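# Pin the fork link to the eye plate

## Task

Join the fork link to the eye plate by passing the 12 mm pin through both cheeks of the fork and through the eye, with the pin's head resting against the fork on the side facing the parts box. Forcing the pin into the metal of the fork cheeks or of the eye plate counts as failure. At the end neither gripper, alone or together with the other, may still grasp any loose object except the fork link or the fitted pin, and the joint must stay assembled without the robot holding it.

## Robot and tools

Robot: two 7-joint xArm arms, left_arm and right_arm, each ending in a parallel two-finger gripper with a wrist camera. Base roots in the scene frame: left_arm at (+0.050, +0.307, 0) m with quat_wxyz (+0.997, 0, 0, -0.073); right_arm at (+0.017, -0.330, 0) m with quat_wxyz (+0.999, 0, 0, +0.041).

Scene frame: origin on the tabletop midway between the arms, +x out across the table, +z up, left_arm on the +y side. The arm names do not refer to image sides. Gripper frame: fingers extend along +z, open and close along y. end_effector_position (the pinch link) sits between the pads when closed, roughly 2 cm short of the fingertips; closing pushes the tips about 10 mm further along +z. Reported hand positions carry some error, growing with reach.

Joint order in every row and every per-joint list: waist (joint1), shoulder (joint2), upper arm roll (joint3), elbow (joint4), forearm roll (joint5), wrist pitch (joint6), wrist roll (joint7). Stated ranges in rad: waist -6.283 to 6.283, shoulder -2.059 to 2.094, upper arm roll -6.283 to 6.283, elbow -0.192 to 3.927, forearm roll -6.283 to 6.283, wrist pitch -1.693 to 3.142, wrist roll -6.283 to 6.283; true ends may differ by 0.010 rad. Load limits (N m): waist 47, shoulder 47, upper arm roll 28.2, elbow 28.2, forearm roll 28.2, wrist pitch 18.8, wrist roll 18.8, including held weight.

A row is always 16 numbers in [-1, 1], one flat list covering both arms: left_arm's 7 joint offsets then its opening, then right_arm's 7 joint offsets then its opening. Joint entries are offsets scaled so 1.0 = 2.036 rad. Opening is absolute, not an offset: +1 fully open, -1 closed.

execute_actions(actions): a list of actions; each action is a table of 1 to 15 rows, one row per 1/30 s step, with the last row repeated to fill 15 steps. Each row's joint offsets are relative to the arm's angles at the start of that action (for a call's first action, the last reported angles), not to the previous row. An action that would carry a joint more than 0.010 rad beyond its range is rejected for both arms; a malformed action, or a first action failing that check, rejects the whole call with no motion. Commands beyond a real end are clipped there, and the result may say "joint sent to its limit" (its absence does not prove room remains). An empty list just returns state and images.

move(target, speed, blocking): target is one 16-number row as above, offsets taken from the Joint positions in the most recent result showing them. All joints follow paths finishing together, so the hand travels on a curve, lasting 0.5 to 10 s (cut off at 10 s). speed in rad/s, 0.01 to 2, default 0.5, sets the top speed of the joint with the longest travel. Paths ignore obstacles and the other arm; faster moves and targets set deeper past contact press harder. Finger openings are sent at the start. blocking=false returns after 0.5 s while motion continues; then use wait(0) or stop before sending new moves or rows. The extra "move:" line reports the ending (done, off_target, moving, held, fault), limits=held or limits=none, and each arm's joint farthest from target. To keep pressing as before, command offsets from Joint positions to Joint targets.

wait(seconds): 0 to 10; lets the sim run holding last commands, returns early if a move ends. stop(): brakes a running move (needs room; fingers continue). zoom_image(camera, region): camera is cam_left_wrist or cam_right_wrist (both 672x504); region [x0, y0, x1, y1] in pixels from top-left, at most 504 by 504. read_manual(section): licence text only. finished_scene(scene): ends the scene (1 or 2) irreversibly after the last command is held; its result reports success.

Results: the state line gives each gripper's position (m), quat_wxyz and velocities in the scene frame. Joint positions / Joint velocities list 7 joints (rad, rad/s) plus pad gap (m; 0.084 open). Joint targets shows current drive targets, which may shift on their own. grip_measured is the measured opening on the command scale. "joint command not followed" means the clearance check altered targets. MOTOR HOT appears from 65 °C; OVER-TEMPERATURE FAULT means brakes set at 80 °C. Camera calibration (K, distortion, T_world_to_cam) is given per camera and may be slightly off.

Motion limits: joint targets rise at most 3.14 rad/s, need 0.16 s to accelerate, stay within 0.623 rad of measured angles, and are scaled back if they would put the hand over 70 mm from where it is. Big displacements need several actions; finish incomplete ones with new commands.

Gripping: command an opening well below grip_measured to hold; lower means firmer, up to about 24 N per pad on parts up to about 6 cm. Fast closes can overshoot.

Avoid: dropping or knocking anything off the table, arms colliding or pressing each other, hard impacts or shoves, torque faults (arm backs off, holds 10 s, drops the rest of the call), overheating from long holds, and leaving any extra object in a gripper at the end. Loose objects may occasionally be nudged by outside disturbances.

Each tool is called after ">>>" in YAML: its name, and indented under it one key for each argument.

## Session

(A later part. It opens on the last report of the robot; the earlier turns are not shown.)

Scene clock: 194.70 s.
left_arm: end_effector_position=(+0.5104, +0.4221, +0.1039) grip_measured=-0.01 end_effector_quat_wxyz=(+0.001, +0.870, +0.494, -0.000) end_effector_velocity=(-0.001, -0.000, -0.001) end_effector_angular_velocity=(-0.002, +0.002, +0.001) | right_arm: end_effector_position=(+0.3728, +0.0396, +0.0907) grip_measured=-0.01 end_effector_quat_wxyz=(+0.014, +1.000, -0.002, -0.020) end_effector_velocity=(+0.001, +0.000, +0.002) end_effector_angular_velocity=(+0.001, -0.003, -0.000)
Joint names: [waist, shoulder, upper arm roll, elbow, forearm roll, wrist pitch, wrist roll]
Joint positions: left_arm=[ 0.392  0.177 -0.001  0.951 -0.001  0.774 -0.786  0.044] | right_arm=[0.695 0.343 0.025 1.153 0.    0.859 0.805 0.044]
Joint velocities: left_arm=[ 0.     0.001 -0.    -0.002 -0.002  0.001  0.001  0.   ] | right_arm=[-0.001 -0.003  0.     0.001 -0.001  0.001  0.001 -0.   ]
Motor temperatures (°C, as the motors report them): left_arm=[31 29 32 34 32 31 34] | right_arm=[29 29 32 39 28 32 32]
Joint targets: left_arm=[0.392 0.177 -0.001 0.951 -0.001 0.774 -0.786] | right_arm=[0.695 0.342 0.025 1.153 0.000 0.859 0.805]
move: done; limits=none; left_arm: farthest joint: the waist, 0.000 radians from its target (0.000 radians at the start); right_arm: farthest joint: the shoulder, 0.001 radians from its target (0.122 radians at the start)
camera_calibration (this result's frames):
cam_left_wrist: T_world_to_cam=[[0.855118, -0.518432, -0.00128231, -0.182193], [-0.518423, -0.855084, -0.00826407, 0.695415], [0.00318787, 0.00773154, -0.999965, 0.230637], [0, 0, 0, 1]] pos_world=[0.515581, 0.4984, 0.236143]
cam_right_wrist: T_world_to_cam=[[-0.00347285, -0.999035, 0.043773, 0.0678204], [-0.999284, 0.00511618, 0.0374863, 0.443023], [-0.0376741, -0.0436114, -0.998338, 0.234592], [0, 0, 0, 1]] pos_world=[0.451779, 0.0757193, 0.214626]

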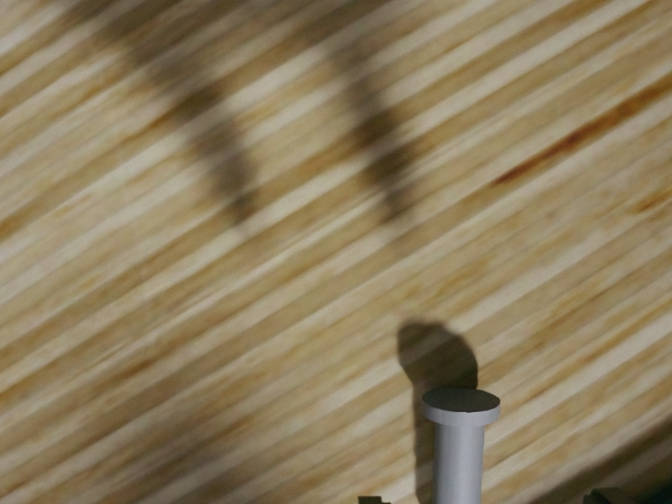

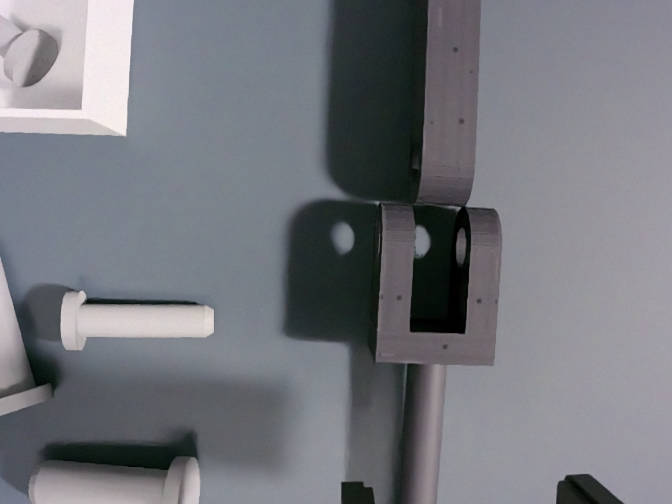

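Right cheek caught by under 1 mm. Regrasp and shift −y.

>>> move:
  target: [0,0,0,0,0,0,0,0,0.0157,0.0403,-0.0123,-0.0452,0,-0.1095,0.0177,0]
  speed: 0.15

>>> move:
  target: [0,0,0,0,0,0,0,0,0,0,0,0,0,0,0,-1]

>>> move:
  target: [0,0,0,0,0,0,0,0,0.0005,-0.006,0,-0.005,0,0.001,0.004,-1]
  speed: 0.02

>>> zoom_image:
  camera: "cam_right_wrist"
  region: [380,100,600,300]

Scene clock: 204.80 s.
left_arm: end_effector_position=(+0.5104, +0.4221, +0.1039) grip_measured=-0.01 end_effector_quat_wxyz=(+0.001, +0.870, +0.494, -0.000) end_effector_velocity=(-0.001, +0.000, -0.000) end_effector_angular_velocity=(-0.001, +0.001, +0.001) | right_arm: end_effector_position=(+0.3690, +0.0396, +0.0317) grip_measured=-0.01 end_effector_quat_wxyz=(-0.000, +1.000, -0.016, +0.000) end_effector_velocity=(-0.000, -0.001, -0.002) end_effector_angular_velocity=(-0.001, +0.000, -0.001)
Joint names: [waist, shoulder, upper arm roll, elbow, forearm roll, wrist pitch, wrist roll]
Joint positions: left_arm=[ 0.392  0.177 -0.001  0.951 -0.001  0.774 -0.786  0.044] | right_arm=[ 0.727  0.424 -0.     1.061  0.     0.636  0.841  0.044]
Joint velocities: left_arm=[ 0.001 -0.    -0.    -0.001 -0.001  0.     0.001 -0.   ] | right_arm=[-0.001  0.002 -0.    -0.002 -0.001 -0.003  0.001 -0.   ]
Motor temperatures (°C, as the motors report them): left_arm=[31 29 32 34 32 31 34] | right_arm=[29 29 32 38 28 32 32]
Joint targets: left_arm=[0.392 0.177 -0.001 0.951 -0.001 0.774 -0.786] | right_arm=[0.727 0.425 -0.000 1.061 0.000 0.636 0.841]
move: done; limits=none; left_arm: farthest joint: the waist, 0.000 radians from its target (0.000 radians at the start); right_arm: farthest joint: the shoulder, 0.001 radians from its target (0.083 radians at the start)
camera_calibration (this result's frames):
cam_left_wrist: T_world_to_cam=[[0.855118, -0.518432, -0.00128234, -0.182193], [-0.518423, -0.855084, -0.00826394, 0.695415], [0.00318778, 0.00773144, -0.999965, 0.230637], [0, 0, 0, 1]] pos_world=[0.515581, 0.4984, 0.236143]
cam_right_wrist: T_world_to_cam=[[-0.0325509, -0.999367, 0.0143786, 0.0821067], [-0.999468, 0.0325186, -0.00247357, 0.441691], [0.00200443, -0.0144515, -0.999894, 0.159822], [0, 0, 0, 1]] pos_world=[0.443808, 0.0700012, 0.159717]

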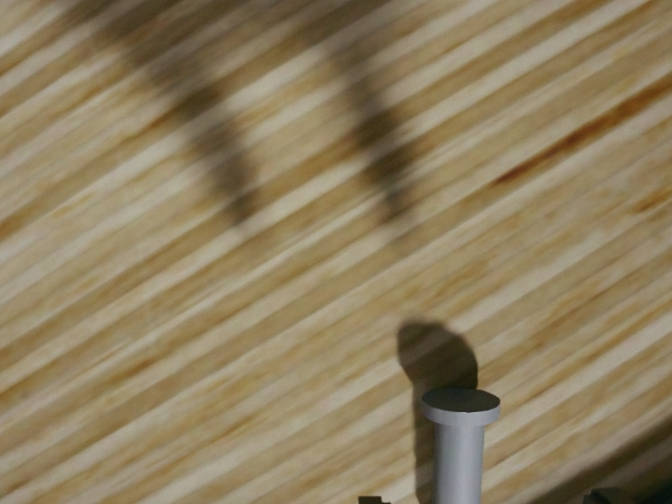

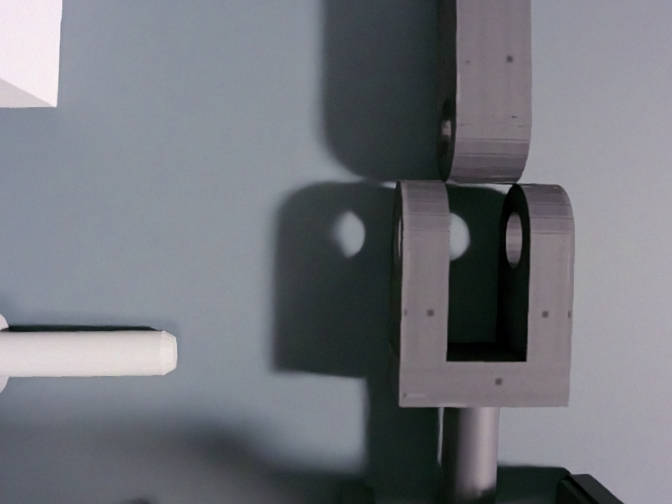

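Scene clock: 205.30 s.
left_arm: end_effector_position=(+0.5104, +0.4221, +0.1039) grip_measured=-0.01 end_effector_quat_wxyz=(+0.001, +0.870, +0.494, -0.000) end_effector_velocity=(+0.000, -0.000, +0.000) end_effector_angular_velocity=(+0.001, -0.001, -0.002) | right_arm: end_effector_position=(+0.3690, +0.0397, +0.0317) grip_measured=-0.74 end_effector_quat_wxyz=(-0.000, +1.000, -0.016, +0.000) end_effector_velocity=(-0.001, +0.000, -0.000) end_effector_angular_velocity=(-0.001, +0.000, +0.001)
Joint names: [waist, shoulder, upper arm roll, elbow, forearm roll, wrist pitch, wrist roll]
Joint positions: left_arm=[ 0.392  0.177 -0.001  0.951 -0.001  0.774 -0.786  0.044] | right_arm=[0.727 0.424 0.    1.061 0.    0.636 0.841 0.011]
Joint velocities: left_arm=[-0.    -0.    -0.     0.     0.001 -0.     0.    -0.   ] | right_arm=[ 0.001  0.     0.    -0.    -0.     0.     0.001 -0.   ]
Motor temperatures (°C, as the motors report them): left_arm=[31 29 32 34 32 31 34] | right_arm=[29 29 32 38 28 32 32]
Joint targets: left_arm=[0.392 0.177 -0.001 0.951 -0.001 0.774 -0.786] | right_arm=[0.727 0.424 -0.000 1.061 0.000 0.636 0.841]
move: done; limits=none; left_arm: farthest joint: the waist, 0.000 radians from its target (0.000 radians at the start); right_arm: farthest joint: the waist, 0.000 radians from its target (0.000 radians at the start)
camera_calibration (this result's frames):
cam_left_wrist: T_world_to_cam=[[0.855118, -0.518431, -0.00128232, -0.182193], [-0.518423, -0.855084, -0.0082639, 0.695415], [0.00318778, 0.0077314, -0.999965, 0.230638], [0, 0, 0, 1]] pos_world=[0.515581, 0.4984, 0.236143]
cam_right_wrist: T_world_to_cam=[[-0.0324587, -0.99937, 0.0143302, 0.0821204], [-0.999471, 0.0324265, -0.00247162, 0.441662], [0.00200538, -0.0144029, -0.999894, 0.15983], [0, 0, 0, 1]] pos_world=[0.443773, 0.0700492, 0.159728]

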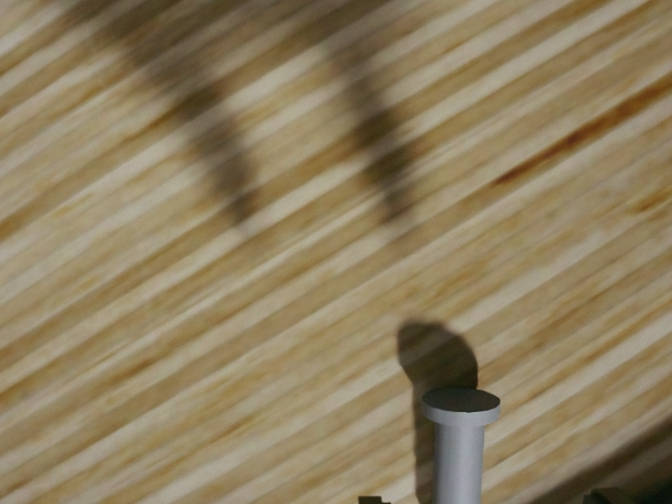

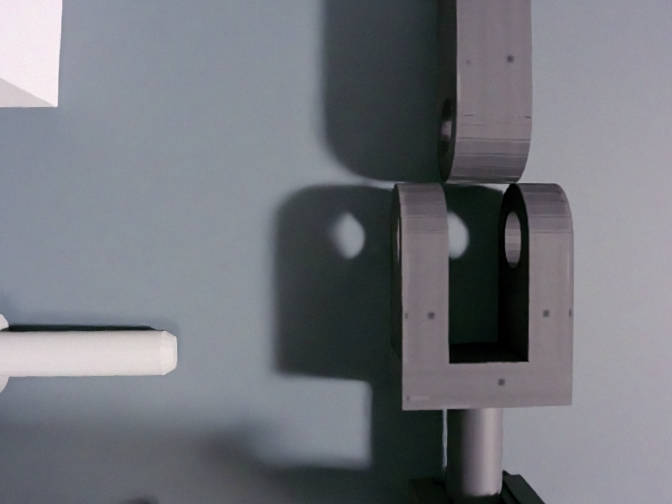

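Scene clock: 206.20 s.
left_arm: end_effector_position=(+0.5104, +0.4221, +0.1039) grip_measured=-0.01 end_effector_quat_wxyz=(+0.001, +0.870, +0.494, -0.000) end_effector_velocity=(+0.000, +0.000, +0.000) end_effector_angular_velocity=(+0.001, -0.001, +0.001) | right_arm: end_effector_position=(+0.3669, +0.0382, +0.0342) grip_measured=-0.74 end_effector_quat_wxyz=(-0.000, +1.000, -0.020, +0.000) end_effector_velocity=(-0.000, -0.000, +0.001) end_effector_angular_velocity=(-0.000, -0.001, -0.001)
Joint names: [waist, shoulder, upper arm roll, elbow, forearm roll, wrist pitch, wrist roll]
Joint positions: left_arm=[ 0.392  0.177 -0.001  0.951 -0.001  0.774 -0.786  0.044] | right_arm=[0.728 0.412 0.    1.051 0.    0.638 0.849 0.011]
Joint velocities: left_arm=[ 0.    -0.     0.     0.001  0.     0.    -0.    -0.   ] | right_arm=[-0.    -0.003  0.    -0.002 -0.002 -0.     0.002 -0.   ]
Motor temperatures (°C, as the motors report them): left_arm=[31 29 32 34 32 31 34] | right_arm=[29 29 32 38 28 32 32]
Joint targets: left_arm=[0.392 0.177 -0.001 0.951 -0.001 0.774 -0.786] | right_arm=[0.728 0.412 0.000 1.051 0.000 0.638 0.850]
move: done; limits=none; left_arm: farthest joint: the waist, 0.000 radians from its target (0.000 radians at the start); right_arm: farthest joint: the shoulder, 0.001 radians from its target (0.013 radians at the start)
camera_calibration (this result's frames):
cam_left_wrist: T_world_to_cam=[[0.855118, -0.518431, -0.00128231, -0.182193], [-0.518423, -0.855084, -0.008264, 0.695415], [0.00318783, 0.00773148, -0.999965, 0.230637], [0, 0, 0, 1]] pos_world=[0.515581, 0.4984, 0.236143]
cam_right_wrist: T_world_to_cam=[[-0.0394152, -0.99912, 0.0143683, 0.0830953], [-0.999221, 0.0393842, -0.00243229, 0.439265], [0.00186427, -0.0144529, -0.999894, 0.162371], [0, 0, 0, 1]] pos_world=[0.441896, 0.0680688, 0.162228]

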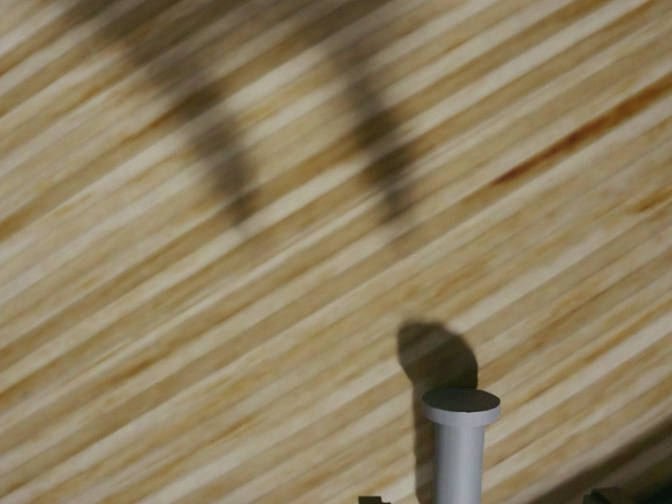

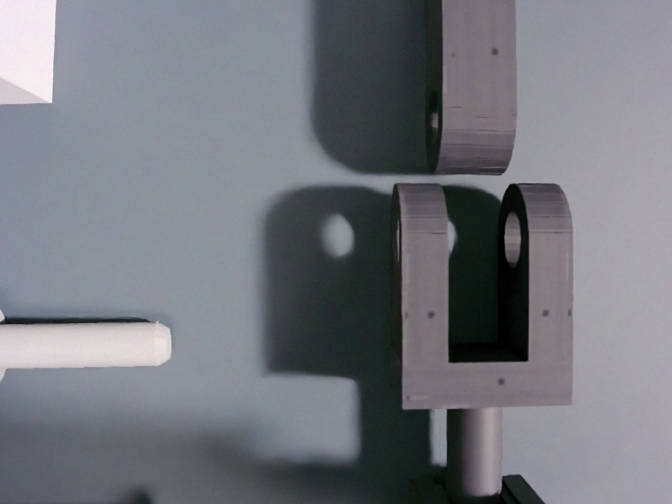

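Region (380, 100, 600, 300) of cam_right_wrist's 672x504 image, scaled by 2.291, with more detail than that image has; it fills the top 458 rows of this view, and the rest is white.

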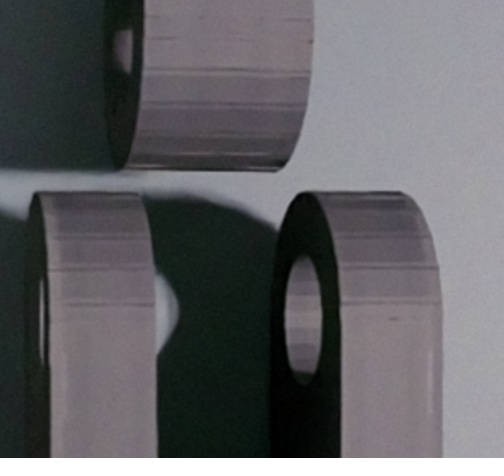

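>>> move:
  target: [0,0,0,0,0,0,0,0,-0.0005,0.0028,0,0.0045,0,0.0017,-0.0005,-1]
  speed: 0.02

>>> move:
  target: [0,0,0,0,0,0,0,0,-0.0025,0.003,0,0.0048,0,0.0018,-0.0025,-1]
  speed: 0.01

>>> zoom_image:
  camera: "cam_right_wrist"
  region: [380,100,600,300]

Scene clock: 215.80 s.
left_arm: end_effector_position=(+0.5104, +0.4221, +0.1039) grip_measured=-0.01 end_effector_quat_wxyz=(+0.001, +0.870, +0.494, -0.000) end_effector_velocity=(-0.000, -0.001, -0.000) end_effector_angular_velocity=(-0.000, +0.001, -0.003) | right_arm: end_effector_position=(+0.3687, +0.0394, +0.0342) grip_measured=-0.74 end_effector_quat_wxyz=(-0.000, +1.000, -0.020, +0.000) end_effector_velocity=(+0.000, +0.000, -0.000) end_effector_angular_velocity=(-0.001, +0.000, +0.000)
Joint names: [waist, shoulder, upper arm roll, elbow, forearm roll, wrist pitch, wrist roll]
Joint positions: left_arm=[ 0.392  0.177 -0.001  0.951 -0.001  0.774 -0.786  0.044] | right_arm=[0.727 0.418 0.    1.06  0.    0.642 0.848 0.011]
Joint velocities: left_arm=[-0.001  0.    -0.001  0.     0.001  0.001 -0.    -0.   ] | right_arm=[-0.001  0.002  0.     0.002 -0.     0.001 -0.001  0.   ]
Motor temperatures (°C, as the motors report them): left_arm=[31 29 32 34 32 31 34] | right_arm=[29 29 32 38 28 32 32]
Joint targets: left_arm=[0.392 0.177 -0.001 0.951 -0.001 0.774 -0.786] | right_arm=[0.727 0.418 0.000 1.060 0.000 0.642 0.848]
move: done; limits=none; left_arm: farthest joint: the waist, 0.000 radians from its target (0.000 radians at the start); right_arm: farthest joint: the waist, 0.000 radians from its target (0.001 radians at the start)
camera_calibration (this result's frames):
cam_left_wrist: T_world_to_cam=[[0.855118, -0.518431, -0.00128214, -0.182194], [-0.518423, -0.855084, -0.00826406, 0.695415], [0.00318801, 0.00773144, -0.999965, 0.230637], [0, 0, 0, 1]] pos_world=[0.515581, 0.4984, 0.236143]
cam_right_wrist: T_world_to_cam=[[-0.0394215, -0.999119, 0.0143711, 0.0843651], [-0.999221, 0.0393906, -0.00242882, 0.44105], [0.00186059, -0.0144557, -0.999894, 0.162362], [0, 0, 0, 1]] pos_world=[0.443731, 0.0692647, 0.162204]

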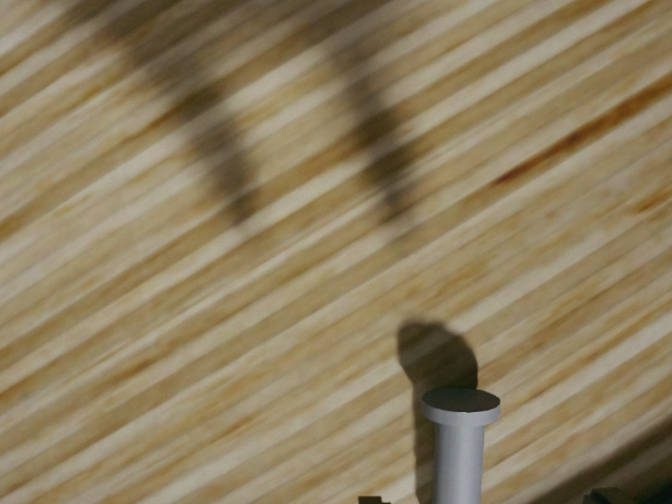

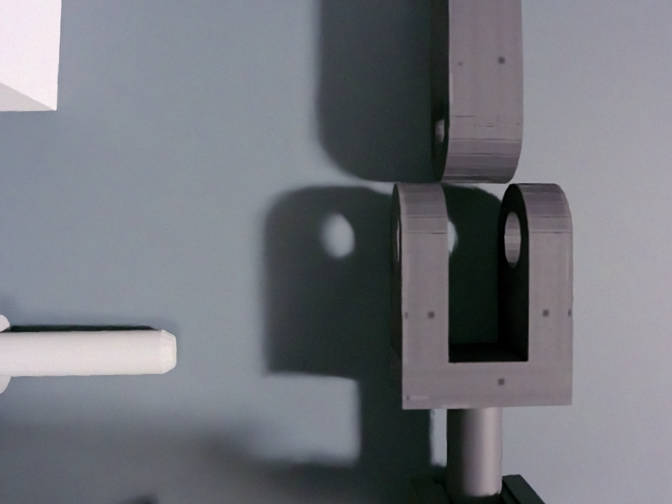

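Scene clock: 217.00 s.
left_arm: end_effector_position=(+0.5104, +0.4221, +0.1039) grip_measured=-0.01 end_effector_quat_wxyz=(+0.001, +0.870, +0.494, -0.000) end_effector_velocity=(-0.001, +0.001, -0.001) end_effector_angular_velocity=(+0.001, +0.002, +0.003) | right_arm: end_effector_position=(+0.3722, +0.0393, +0.0341) grip_measured=-0.74 end_effector_quat_wxyz=(-0.000, +1.000, -0.020, +0.000) end_effector_velocity=(+0.001, -0.000, +0.000) end_effector_angular_velocity=(+0.000, +0.000, +0.000)
Joint names: [waist, shoulder, upper arm roll, elbow, forearm roll, wrist pitch, wrist roll]
Joint positions: left_arm=[ 0.392  0.177 -0.001  0.951 -0.001  0.774 -0.786  0.044] | right_arm=[0.722 0.424 0.    1.07  0.    0.645 0.843 0.011]
Joint velocities: left_arm=[ 0.001 -0.     0.002 -0.001  0.001  0.    -0.001  0.   ] | right_arm=[-0.002  0.001  0.     0.002 -0.     0.001 -0.002 -0.   ]
Motor temperatures (°C, as the motors report them): left_arm=[31 29 32 34 32 31 34] | right_arm=[29 29 32 38 28 32 32]
Joint targets: left_arm=[0.392 0.177 -0.001 0.951 -0.001 0.774 -0.786] | right_arm=[0.722 0.424 0.000 1.070 0.000 0.645 0.843]
move: done; limits=none; left_arm: farthest joint: the waist, 0.000 radians from its target (0.000 radians at the start); right_arm: farthest joint: the wrist roll, 0.001 radians from its target (0.006 radians at the start)
camera_calibration (this result's frames):
cam_left_wrist: T_world_to_cam=[[0.855118, -0.518431, -0.00128208, -0.182194], [-0.518423, -0.855084, -0.00826401, 0.695415], [0.00318803, 0.00773137, -0.999965, 0.230638], [0, 0, 0, 1]] pos_world=[0.515581, 0.4984, 0.236143]
cam_right_wrist: T_world_to_cam=[[-0.039458, -0.999118, 0.0143745, 0.0843913], [-0.999219, 0.039427, -0.00243957, 0.444464], [0.00187067, -0.0144596, -0.999894, 0.162308], [0, 0, 0, 1]] pos_world=[0.447144, 0.0691398, 0.162162]

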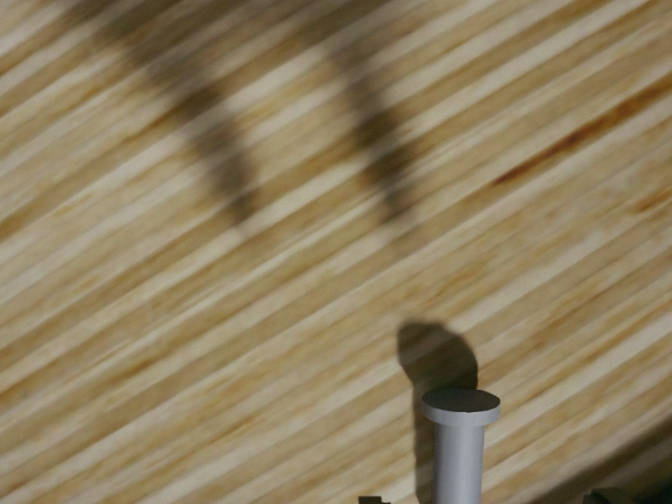

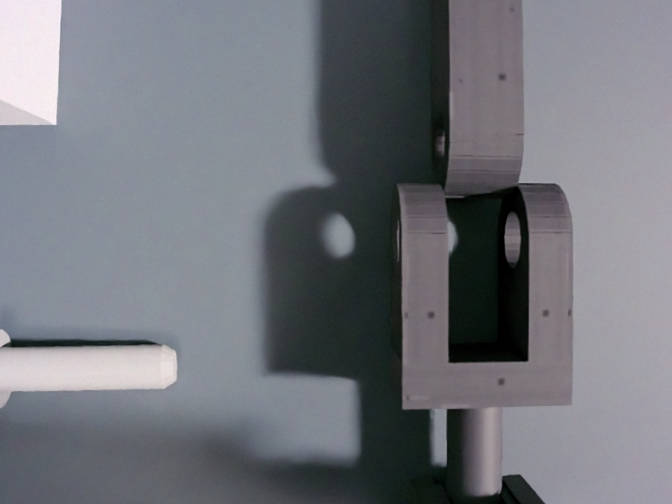

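Region (380, 100, 600, 300) of cam_right_wrist's 672x504 image, scaled by 2.291, with more detail than that image has; it fills the top 458 rows of this view, and the rest is white.

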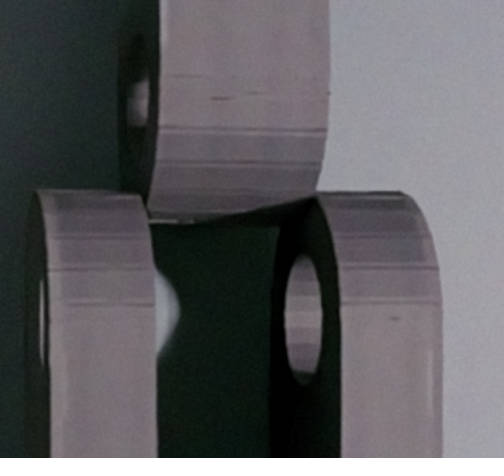

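>>> move:
  target: [0,0,0,0,0,0,0,0,-0.0149,0.0194,0,0.0309,0,0.0115,-0.0149,-1]
  speed: 0.015

>>> zoom_image:
  camera: "cam_right_wrist"
  region: [380,140,600,340]

Scene clock: 230.60 s.
left_arm: end_effector_position=(+0.5104, +0.4221, +0.1039) grip_measured=-0.01 end_effector_quat_wxyz=(+0.001, +0.870, +0.494, -0.000) end_effector_velocity=(+0.000, -0.000, -0.000) end_effector_angular_velocity=(-0.000, +0.000, -0.001) | right_arm: end_effector_position=(+0.3937, +0.0387, +0.0336) grip_measured=-0.74 end_effector_quat_wxyz=(-0.000, +1.000, -0.020, +0.000) end_effector_velocity=(+0.001, -0.000, -0.000) end_effector_angular_velocity=(+0.000, +0.001, -0.002)
Joint names: [waist, shoulder, upper arm roll, elbow, forearm roll, wrist pitch, wrist roll]
Joint positions: left_arm=[ 0.392  0.177 -0.001  0.951 -0.001  0.774 -0.786  0.044] | right_arm=[0.692 0.463 0.    1.132 0.    0.669 0.813 0.011]
Joint velocities: left_arm=[ 0.     0.001 -0.001  0.001 -0.     0.     0.     0.   ] | right_arm=[-0.002  0.002  0.     0.003  0.001  0.001 -0.     0.   ]
Motor temperatures (°C, as the motors report them): left_arm=[31 29 32 34 32 31 34] | right_arm=[29 30 32 38 28 32 32]
Joint targets: left_arm=[0.392 0.177 -0.001 0.951 -0.001 0.774 -0.786] | right_arm=[0.692 0.463 0.000 1.133 0.000 0.669 0.813]
move: done; limits=none; left_arm: farthest joint: the waist, 0.000 radians from its target (0.000 radians at the start); right_arm: farthest joint: the elbow, 0.001 radians from its target (0.063 radians at the start)
camera_calibration (this result's frames):
cam_left_wrist: T_world_to_cam=[[0.855118, -0.518431, -0.00128217, -0.182194], [-0.518423, -0.855084, -0.00826399, 0.695415], [0.00318795, 0.00773139, -0.999965, 0.230638], [0, 0, 0, 1]] pos_world=[0.515581, 0.4984, 0.236143]
cam_right_wrist: T_world_to_cam=[[-0.0394865, -0.999116, 0.0143911, 0.084648], [-0.999218, 0.0394553, -0.00244196, 0.465989], [0.001872, -0.0144762, -0.999893, 0.161752], [0, 0, 0, 1]] pos_world=[0.468665, 0.068529, 0.161655]

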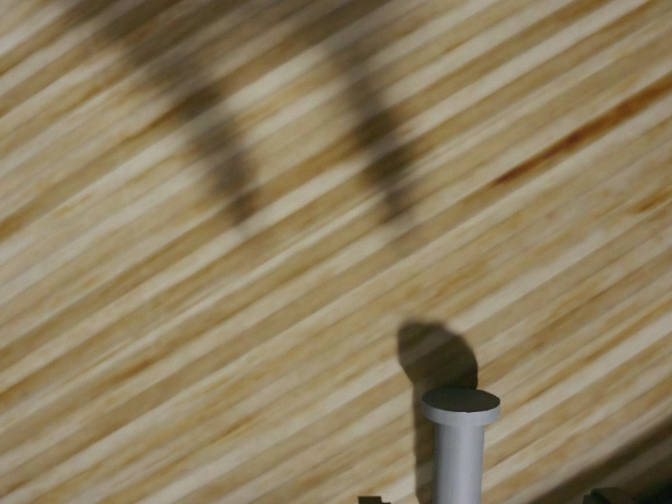

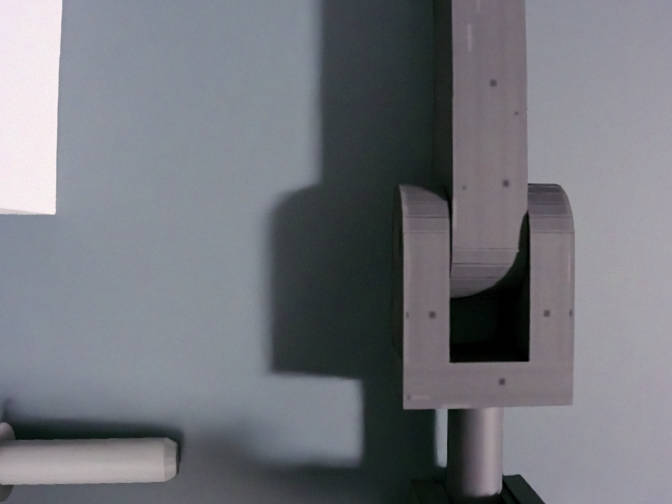

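Region (380, 140, 600, 340) of cam_right_wrist's 672x504 image, scaled by 2.291, with more detail than that image has; it fills the top 458 rows of this view, and the rest is white.

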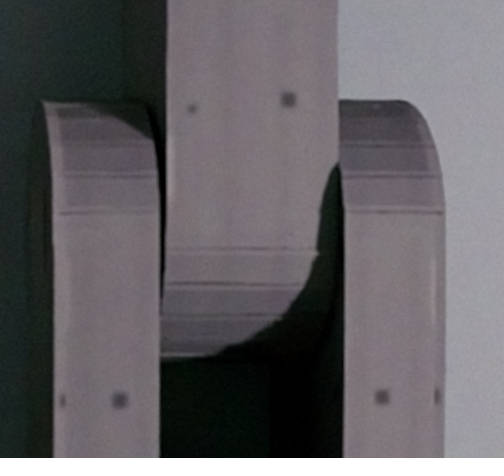

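>>> move:
  target: [0,0,0,0,0,0,0,0,0,0.002,0,0,0,-0.002,0,-1]
  speed: 0.02

>>> move:
  target: [0,0,0,0,0,0,0,0,0,0,0,0,0,0,0,0]

>>> move:
  target: [0,0,0,0,0,0,0,0,0,-0.1,0,0.01,0,0.11,0,0]
  speed: 0.3

>>> move:
  target: [0,0,0,0,0,0,0,0,-0.39,0,0,-0.124,0.771,0.335,-0.242,0]
  speed: 0.8

>>> move:
  target: [0,0,0,0,0,0,0,0,0,0.155,0,0,0,0,0,0]
  speed: 0.3

Scene clock: 252.90 s.
left_arm: end_effector_position=(+0.5104, +0.4221, +0.1039) grip_measured=-0.01 end_effector_quat_wxyz=(+0.001, +0.870, +0.494, -0.000) end_effector_velocity=(+0.000, -0.001, -0.000) end_effector_angular_velocity=(+0.000, +0.000, -0.002) | right_arm: end_effector_position=(+0.3940, +0.0387, +0.0320) grip_measured=-0.74 end_effector_quat_wxyz=(-0.000, +1.000, -0.020, +0.000) end_effector_velocity=(-0.001, -0.000, -0.001) end_effector_angular_velocity=(-0.001, +0.002, +0.002)
Joint names: [waist, shoulder, upper arm roll, elbow, forearm roll, wrist pitch, wrist roll]
Joint positions: left_arm=[ 0.392  0.177 -0.001  0.951 -0.001  0.774 -0.786  0.044] | right_arm=[ 0.692  0.467 -0.     1.133  0.     0.665  0.813  0.011]
Joint velocities: left_arm=[-0.001  0.    -0.    -0.     0.    -0.     0.    -0.   ] | right_arm=[ 0.001  0.002  0.    -0.001  0.    -0.002 -0.001 -0.   ]
Motor temperatures (°C, as the motors report them): left_arm=[31 29 32 34 32 31 34] | right_arm=[29 30 32 39 28 31 32]
Joint targets: left_arm=[0.392 0.177 -0.001 0.951 -0.001 0.774 -0.786] | right_arm=[0.692 0.467 0.000 1.132 0.000 0.665 0.813]
move: done; limits=none; left_arm: farthest joint: the waist, 0.000 radians from its target (0.000 radians at the start); right_arm: farthest joint: the elbow, 0.001 radians from its target (0.001 radians at the start)
camera_calibration (this result's frames):
cam_left_wrist: T_world_to_cam=[[0.855118, -0.518431, -0.00128206, -0.182194], [-0.518423, -0.855084, -0.00826405, 0.695415], [0.00318807, 0.00773139, -0.999965, 0.230638], [0, 0, 0, 1]] pos_world=[0.515581, 0.4984, 0.236143]
cam_right_wrist: T_world_to_cam=[[-0.0397797, -0.999109, 0.0140803, 0.0848406], [-0.999206, 0.039742, -0.00294477, 0.466332], [0.00238257, -0.0141863, -0.999897, 0.159964], [0, 0, 0, 1]] pos_world=[0.468956, 0.0685013, 0.160126]

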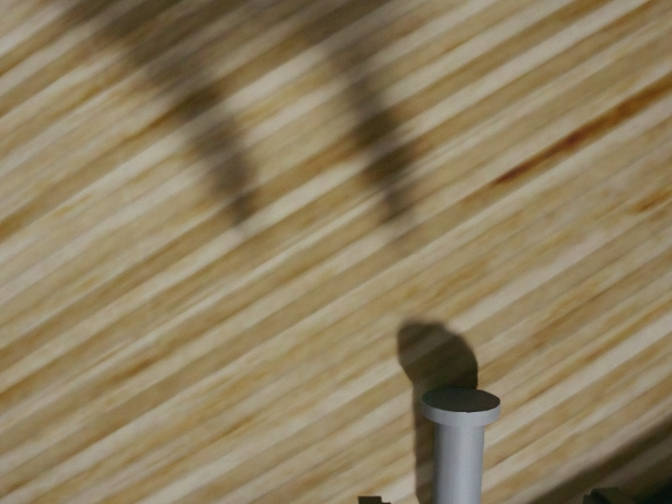

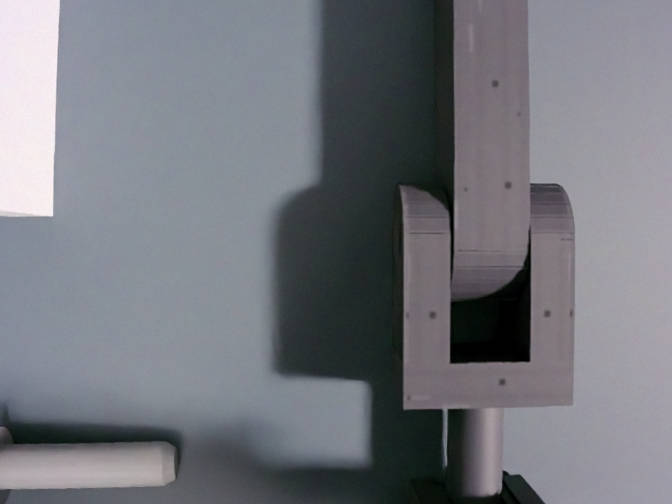

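Scene clock: 253.40 s.
left_arm: end_effector_position=(+0.5104, +0.4221, +0.1039) grip_measured=-0.01 end_effector_quat_wxyz=(+0.001, +0.870, +0.494, -0.000) end_effector_velocity=(+0.000, +0.001, +0.000) end_effector_angular_velocity=(+0.002, -0.001, -0.002) | right_arm: end_effector_position=(+0.3940, +0.0388, +0.0321) grip_measured=-0.01 end_effector_quat_wxyz=(-0.001, +1.000, -0.020, +0.000) end_effector_velocity=(-0.000, -0.000, -0.000) end_effector_angular_velocity=(-0.001, +0.000, +0.001)
Joint names: [waist, shoulder, upper arm roll, elbow, forearm roll, wrist pitch, wrist roll]
Joint positions: left_arm=[ 0.392  0.177 -0.001  0.951 -0.001  0.774 -0.786  0.044] | right_arm=[ 0.692  0.467 -0.     1.133  0.     0.664  0.813  0.044]
Joint velocities: left_arm=[-0.    -0.     0.001  0.     0.002 -0.001  0.001 -0.   ] | right_arm=[-0.     0.    -0.    -0.    -0.001 -0.    -0.001  0.   ]
Motor temperatures (°C, as the motors report them): left_arm=[31 29 32 34 32 31 34] | right_arm=[29 30 32 39 28 31 32]
Joint targets: left_arm=[0.392 0.177 -0.001 0.951 -0.001 0.774 -0.786] | right_arm=[0.692 0.467 -0.000 1.133 0.000 0.665 0.813]
move: done; limits=none; left_arm: farthest joint: the waist, 0.000 radians from its target (0.000 radians at the start); right_arm: farthest joint: the wrist pitch, 0.001 radians from its target (0.000 radians at the start)
camera_calibration (this result's frames):
cam_left_wrist: T_world_to_cam=[[0.855119, -0.518431, -0.00128208, -0.182194], [-0.518423, -0.855085, -0.00826404, 0.695415], [0.00318805, 0.0077314, -0.999965, 0.230637], [0, 0, 0, 1]] pos_world=[0.515581, 0.4984, 0.236143]
cam_right_wrist: T_world_to_cam=[[-0.0396073, -0.999119, 0.0138907, 0.0848934], [-0.999212, 0.0395684, -0.0030601, 0.466329], [0.00250777, -0.0140009, -0.999899, 0.159981], [0, 0, 0, 1]] pos_world=[0.468923, 0.0686066, 0.160213]

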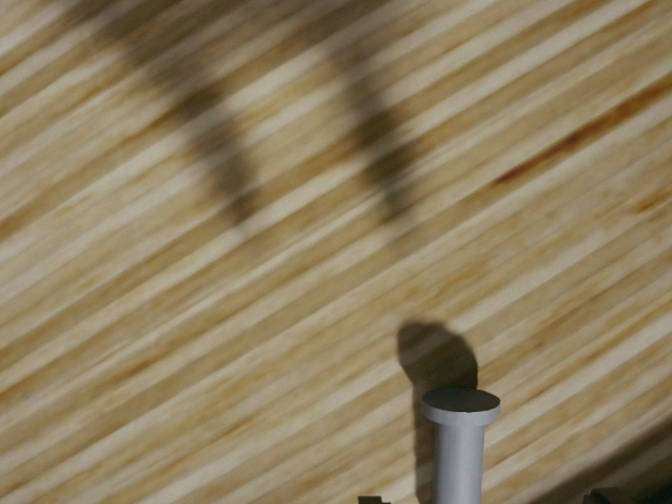

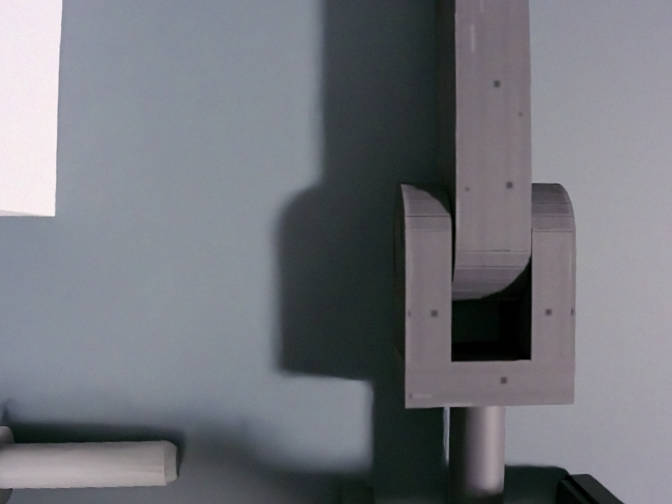

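Scene clock: 254.77 s.
left_arm: end_effector_position=(+0.5104, +0.4221, +0.1039) grip_measured=-0.01 end_effector_quat_wxyz=(+0.001, +0.870, +0.494, -0.000) end_effector_velocity=(+0.000, -0.001, -0.000) end_effector_angular_velocity=(-0.000, +0.000, -0.003) | right_arm: end_effector_position=(+0.3872, +0.0322, +0.1291) grip_measured=-0.01 end_effector_quat_wxyz=(-0.000, +1.000, -0.020, +0.000) end_effector_velocity=(-0.000, +0.001, +0.002) end_effector_angular_velocity=(+0.002, -0.001, -0.000)
Joint names: [waist, shoulder, upper arm roll, elbow, forearm roll, wrist pitch, wrist roll]
Joint positions: left_arm=[ 0.392  0.177 -0.001  0.951 -0.001  0.774 -0.786  0.044] | right_arm=[ 0.692  0.264 -0.     1.153  0.     0.888  0.813  0.044]
Joint velocities: left_arm=[-0.002  0.    -0.001  0.001  0.     0.     0.    -0.   ] | right_arm=[ 0.001 -0.004 -0.     0.001  0.002  0.003  0.     0.   ]
Motor temperatures (°C, as the motors report them): left_arm=[31 29 32 34 32 31 34] | right_arm=[29 30 32 39 28 31 32]
Joint targets: left_arm=[0.392 0.177 -0.001 0.951 -0.001 0.774 -0.786] | right_arm=[0.692 0.263 -0.000 1.153 0.000 0.888 0.813]
move: done; limits=none; left_arm: farthest joint: the waist, 0.000 radians from its target (0.000 radians at the start); right_arm: farthest joint: the elbow, 0.001 radians from its target (0.021 radians at the start)
camera_calibration (this result's frames):
cam_left_wrist: T_world_to_cam=[[0.855119, -0.518431, -0.00128204, -0.182194], [-0.518423, -0.855085, -0.00826403, 0.695415], [0.00318808, 0.00773136, -0.999965, 0.230637], [0, 0, 0, 1]] pos_world=[0.515581, 0.498401, 0.236143]
cam_right_wrist: T_world_to_cam=[[-0.0395401, -0.999118, 0.0141665, 0.0765928], [-0.999216, 0.0395061, -0.00267276, 0.460027], [0.00211073, -0.0142611, -0.999896, 0.257], [0, 0, 0, 1]] pos_world=[0.462152, 0.0620165, 0.257117]

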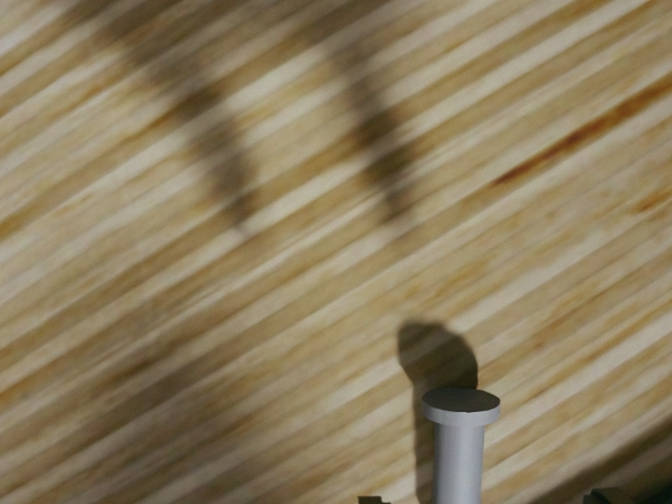

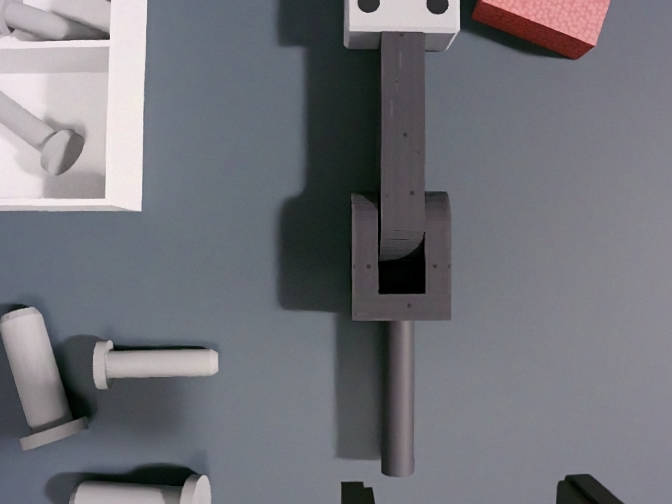

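Scene clock: 257.50 s.
left_arm: end_effector_position=(+0.5104, +0.4221, +0.1039) grip_measured=-0.01 end_effector_quat_wxyz=(+0.001, +0.870, +0.494, -0.000) end_effector_velocity=(-0.001, +0.001, -0.000) end_effector_angular_velocity=(-0.002, +0.001, +0.005) | right_arm: end_effector_position=(+0.4596, -0.0871, +0.2454) grip_measured=-0.01 end_effector_quat_wxyz=(+0.576, -0.569, +0.421, +0.409) end_effector_velocity=(+0.001, -0.001, +0.001) end_effector_angular_velocity=(+0.004, -0.001, -0.006)
Joint names: [waist, shoulder, upper arm roll, elbow, forearm roll, wrist pitch, wrist roll]
Joint positions: left_arm=[ 0.392  0.177 -0.001  0.951 -0.001  0.774 -0.786  0.044] | right_arm=[-0.102  0.264  0.     0.9    1.57   1.57   0.321  0.044]
Joint velocities: left_arm=[ 0.002 -0.001  0.001 -0.001 -0.002  0.001 -0.    -0.   ] | right_arm=[-0.003 -0.    -0.001 -0.     0.004  0.002 -0.001 -0.   ]
Motor temperatures (°C, as the motors report them): left_arm=[31 29 32 34 32 31 34] | right_arm=[29 30 32 39 28 31 32]
Joint targets: left_arm=[0.392 0.177 -0.001 0.951 -0.001 0.774 -0.786] | right_arm=[-0.102 0.264 -0.000 0.900 1.570 1.570 0.321]
move: done; limits=none; left_arm: farthest joint: the waist, 0.000 radians from its target (0.000 radians at the start); right_arm: farthest joint: the waist, 0.000 radians from its target (0.794 radians at the start)
camera_calibration (this result's frames):
cam_left_wrist: T_world_to_cam=[[0.855119, -0.518431, -0.00128218, -0.182194], [-0.518423, -0.855085, -0.0082641, 0.695415], [0.003188, 0.0077315, -0.999965, 0.230637], [0, 0, 0, 1]] pos_world=[0.515581, 0.498401, 0.236143]
cam_right_wrist: T_world_to_cam=[[-0.95058, 0.00252644, -0.310468, 0.544269], [-0.310433, 0.00944717, 0.950548, -0.0156687], [0.00533455, 0.999952, -0.00819601, 0.214956], [0, 0, 0, 1]] pos_world=[0.51136, -0.216173, 0.185634]

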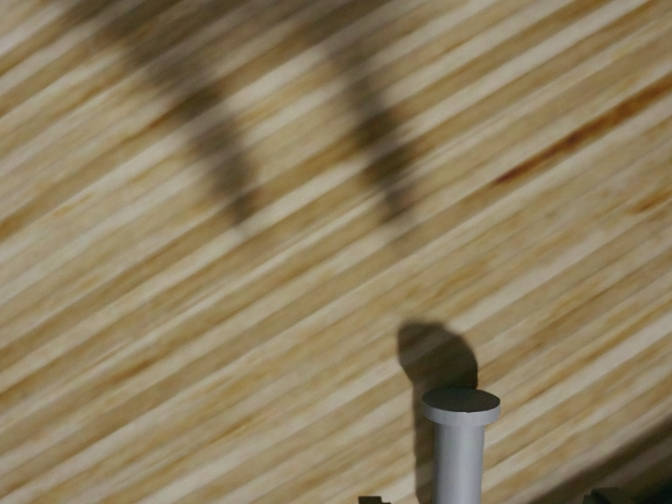

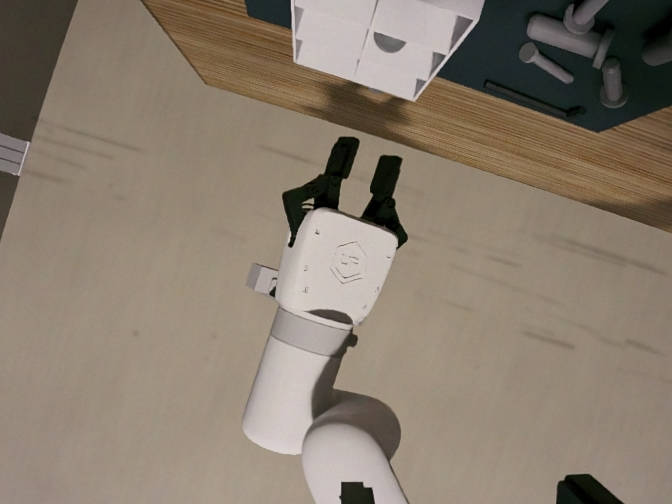

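Scene clock: 259.17 s.
left_arm: end_effector_position=(+0.5104, +0.4221, +0.1039) grip_measured=-0.01 end_effector_quat_wxyz=(+0.001, +0.870, +0.494, -0.000) end_effector_velocity=(+0.000, +0.000, +0.000) end_effector_angular_velocity=(+0.000, -0.001, +0.001) | right_arm: end_effector_position=(+0.4314, -0.0865, +0.1108) grip_measured=-0.01 end_effector_quat_wxyz=(+0.505, -0.496, +0.505, +0.495) end_effector_velocity=(-0.001, -0.000, -0.001) end_effector_angular_velocity=(+0.001, +0.005, -0.001)
Joint names: [waist, shoulder, upper arm roll, elbow, forearm roll, wrist pitch, wrist roll]
Joint positions: left_arm=[ 0.392  0.177 -0.001  0.951 -0.001  0.774 -0.786  0.044] | right_arm=[-0.102  0.579  0.     0.901  1.57   1.57   0.321  0.044]
Joint velocities: left_arm=[ 0.001 -0.    -0.     0.    -0.    -0.001  0.001  0.   ] | right_arm=[-0.     0.003 -0.    -0.001  0.     0.001  0.    -0.   ]
Motor temperatures (°C, as the motors report them): left_arm=[31 29 32 34 32 31 34] | right_arm=[29 30 32 38 28 31 32]
Joint targets: left_arm=[0.392 0.177 -0.001 0.951 -0.001 0.774 -0.786] | right_arm=[-0.102 0.579 0.000 0.900 1.570 1.570 0.321]
move: done; limits=none; left_arm: farthest joint: the waist, 0.000 radians from its target (0.000 radians at the start); right_arm: farthest joint: the shoulder, 0.001 radians from its target (0.316 radians at the start)
camera_calibration (this result's frames):
cam_left_wrist: T_world_to_cam=[[0.855119, -0.518431, -0.00128215, -0.182194], [-0.518423, -0.855085, -0.00826421, 0.695415], [0.00318808, 0.00773158, -0.999965, 0.230637], [0, 0, 0, 1]] pos_world=[0.515581, 0.498401, 0.236143]
cam_right_wrist: T_world_to_cam=[[-0.999994, 0.00349203, -0.000892095, 0.46279], [-0.000880174, 0.00341379, 0.999994, -0.0360321], [0.00349505, 0.999988, -0.0034107, 0.213723], [0, 0, 0, 1]] pos_world=[0.462009, -0.215214, 0.0371737]

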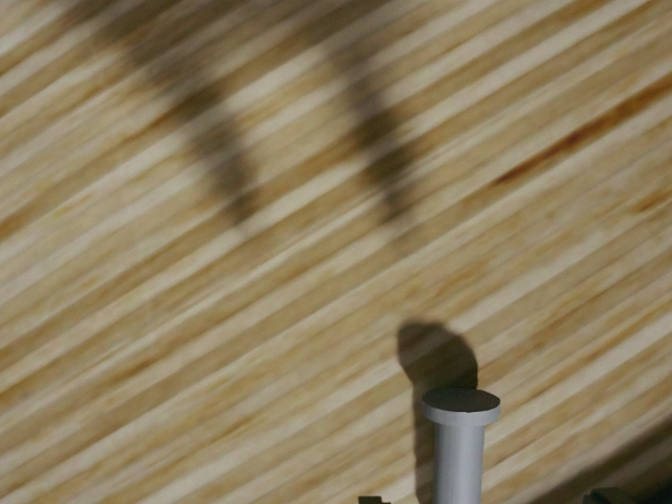

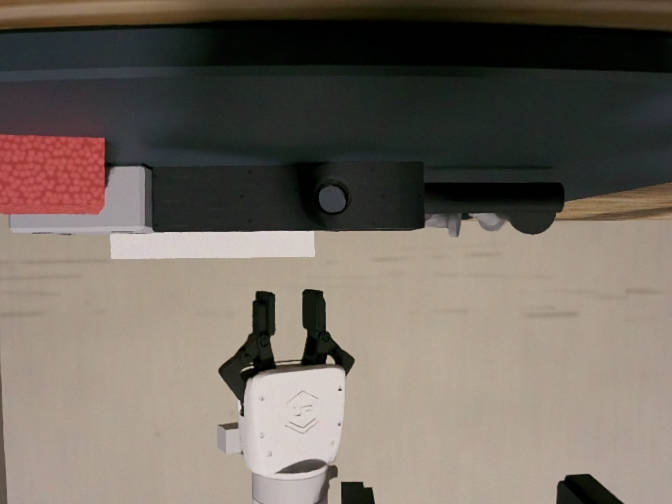

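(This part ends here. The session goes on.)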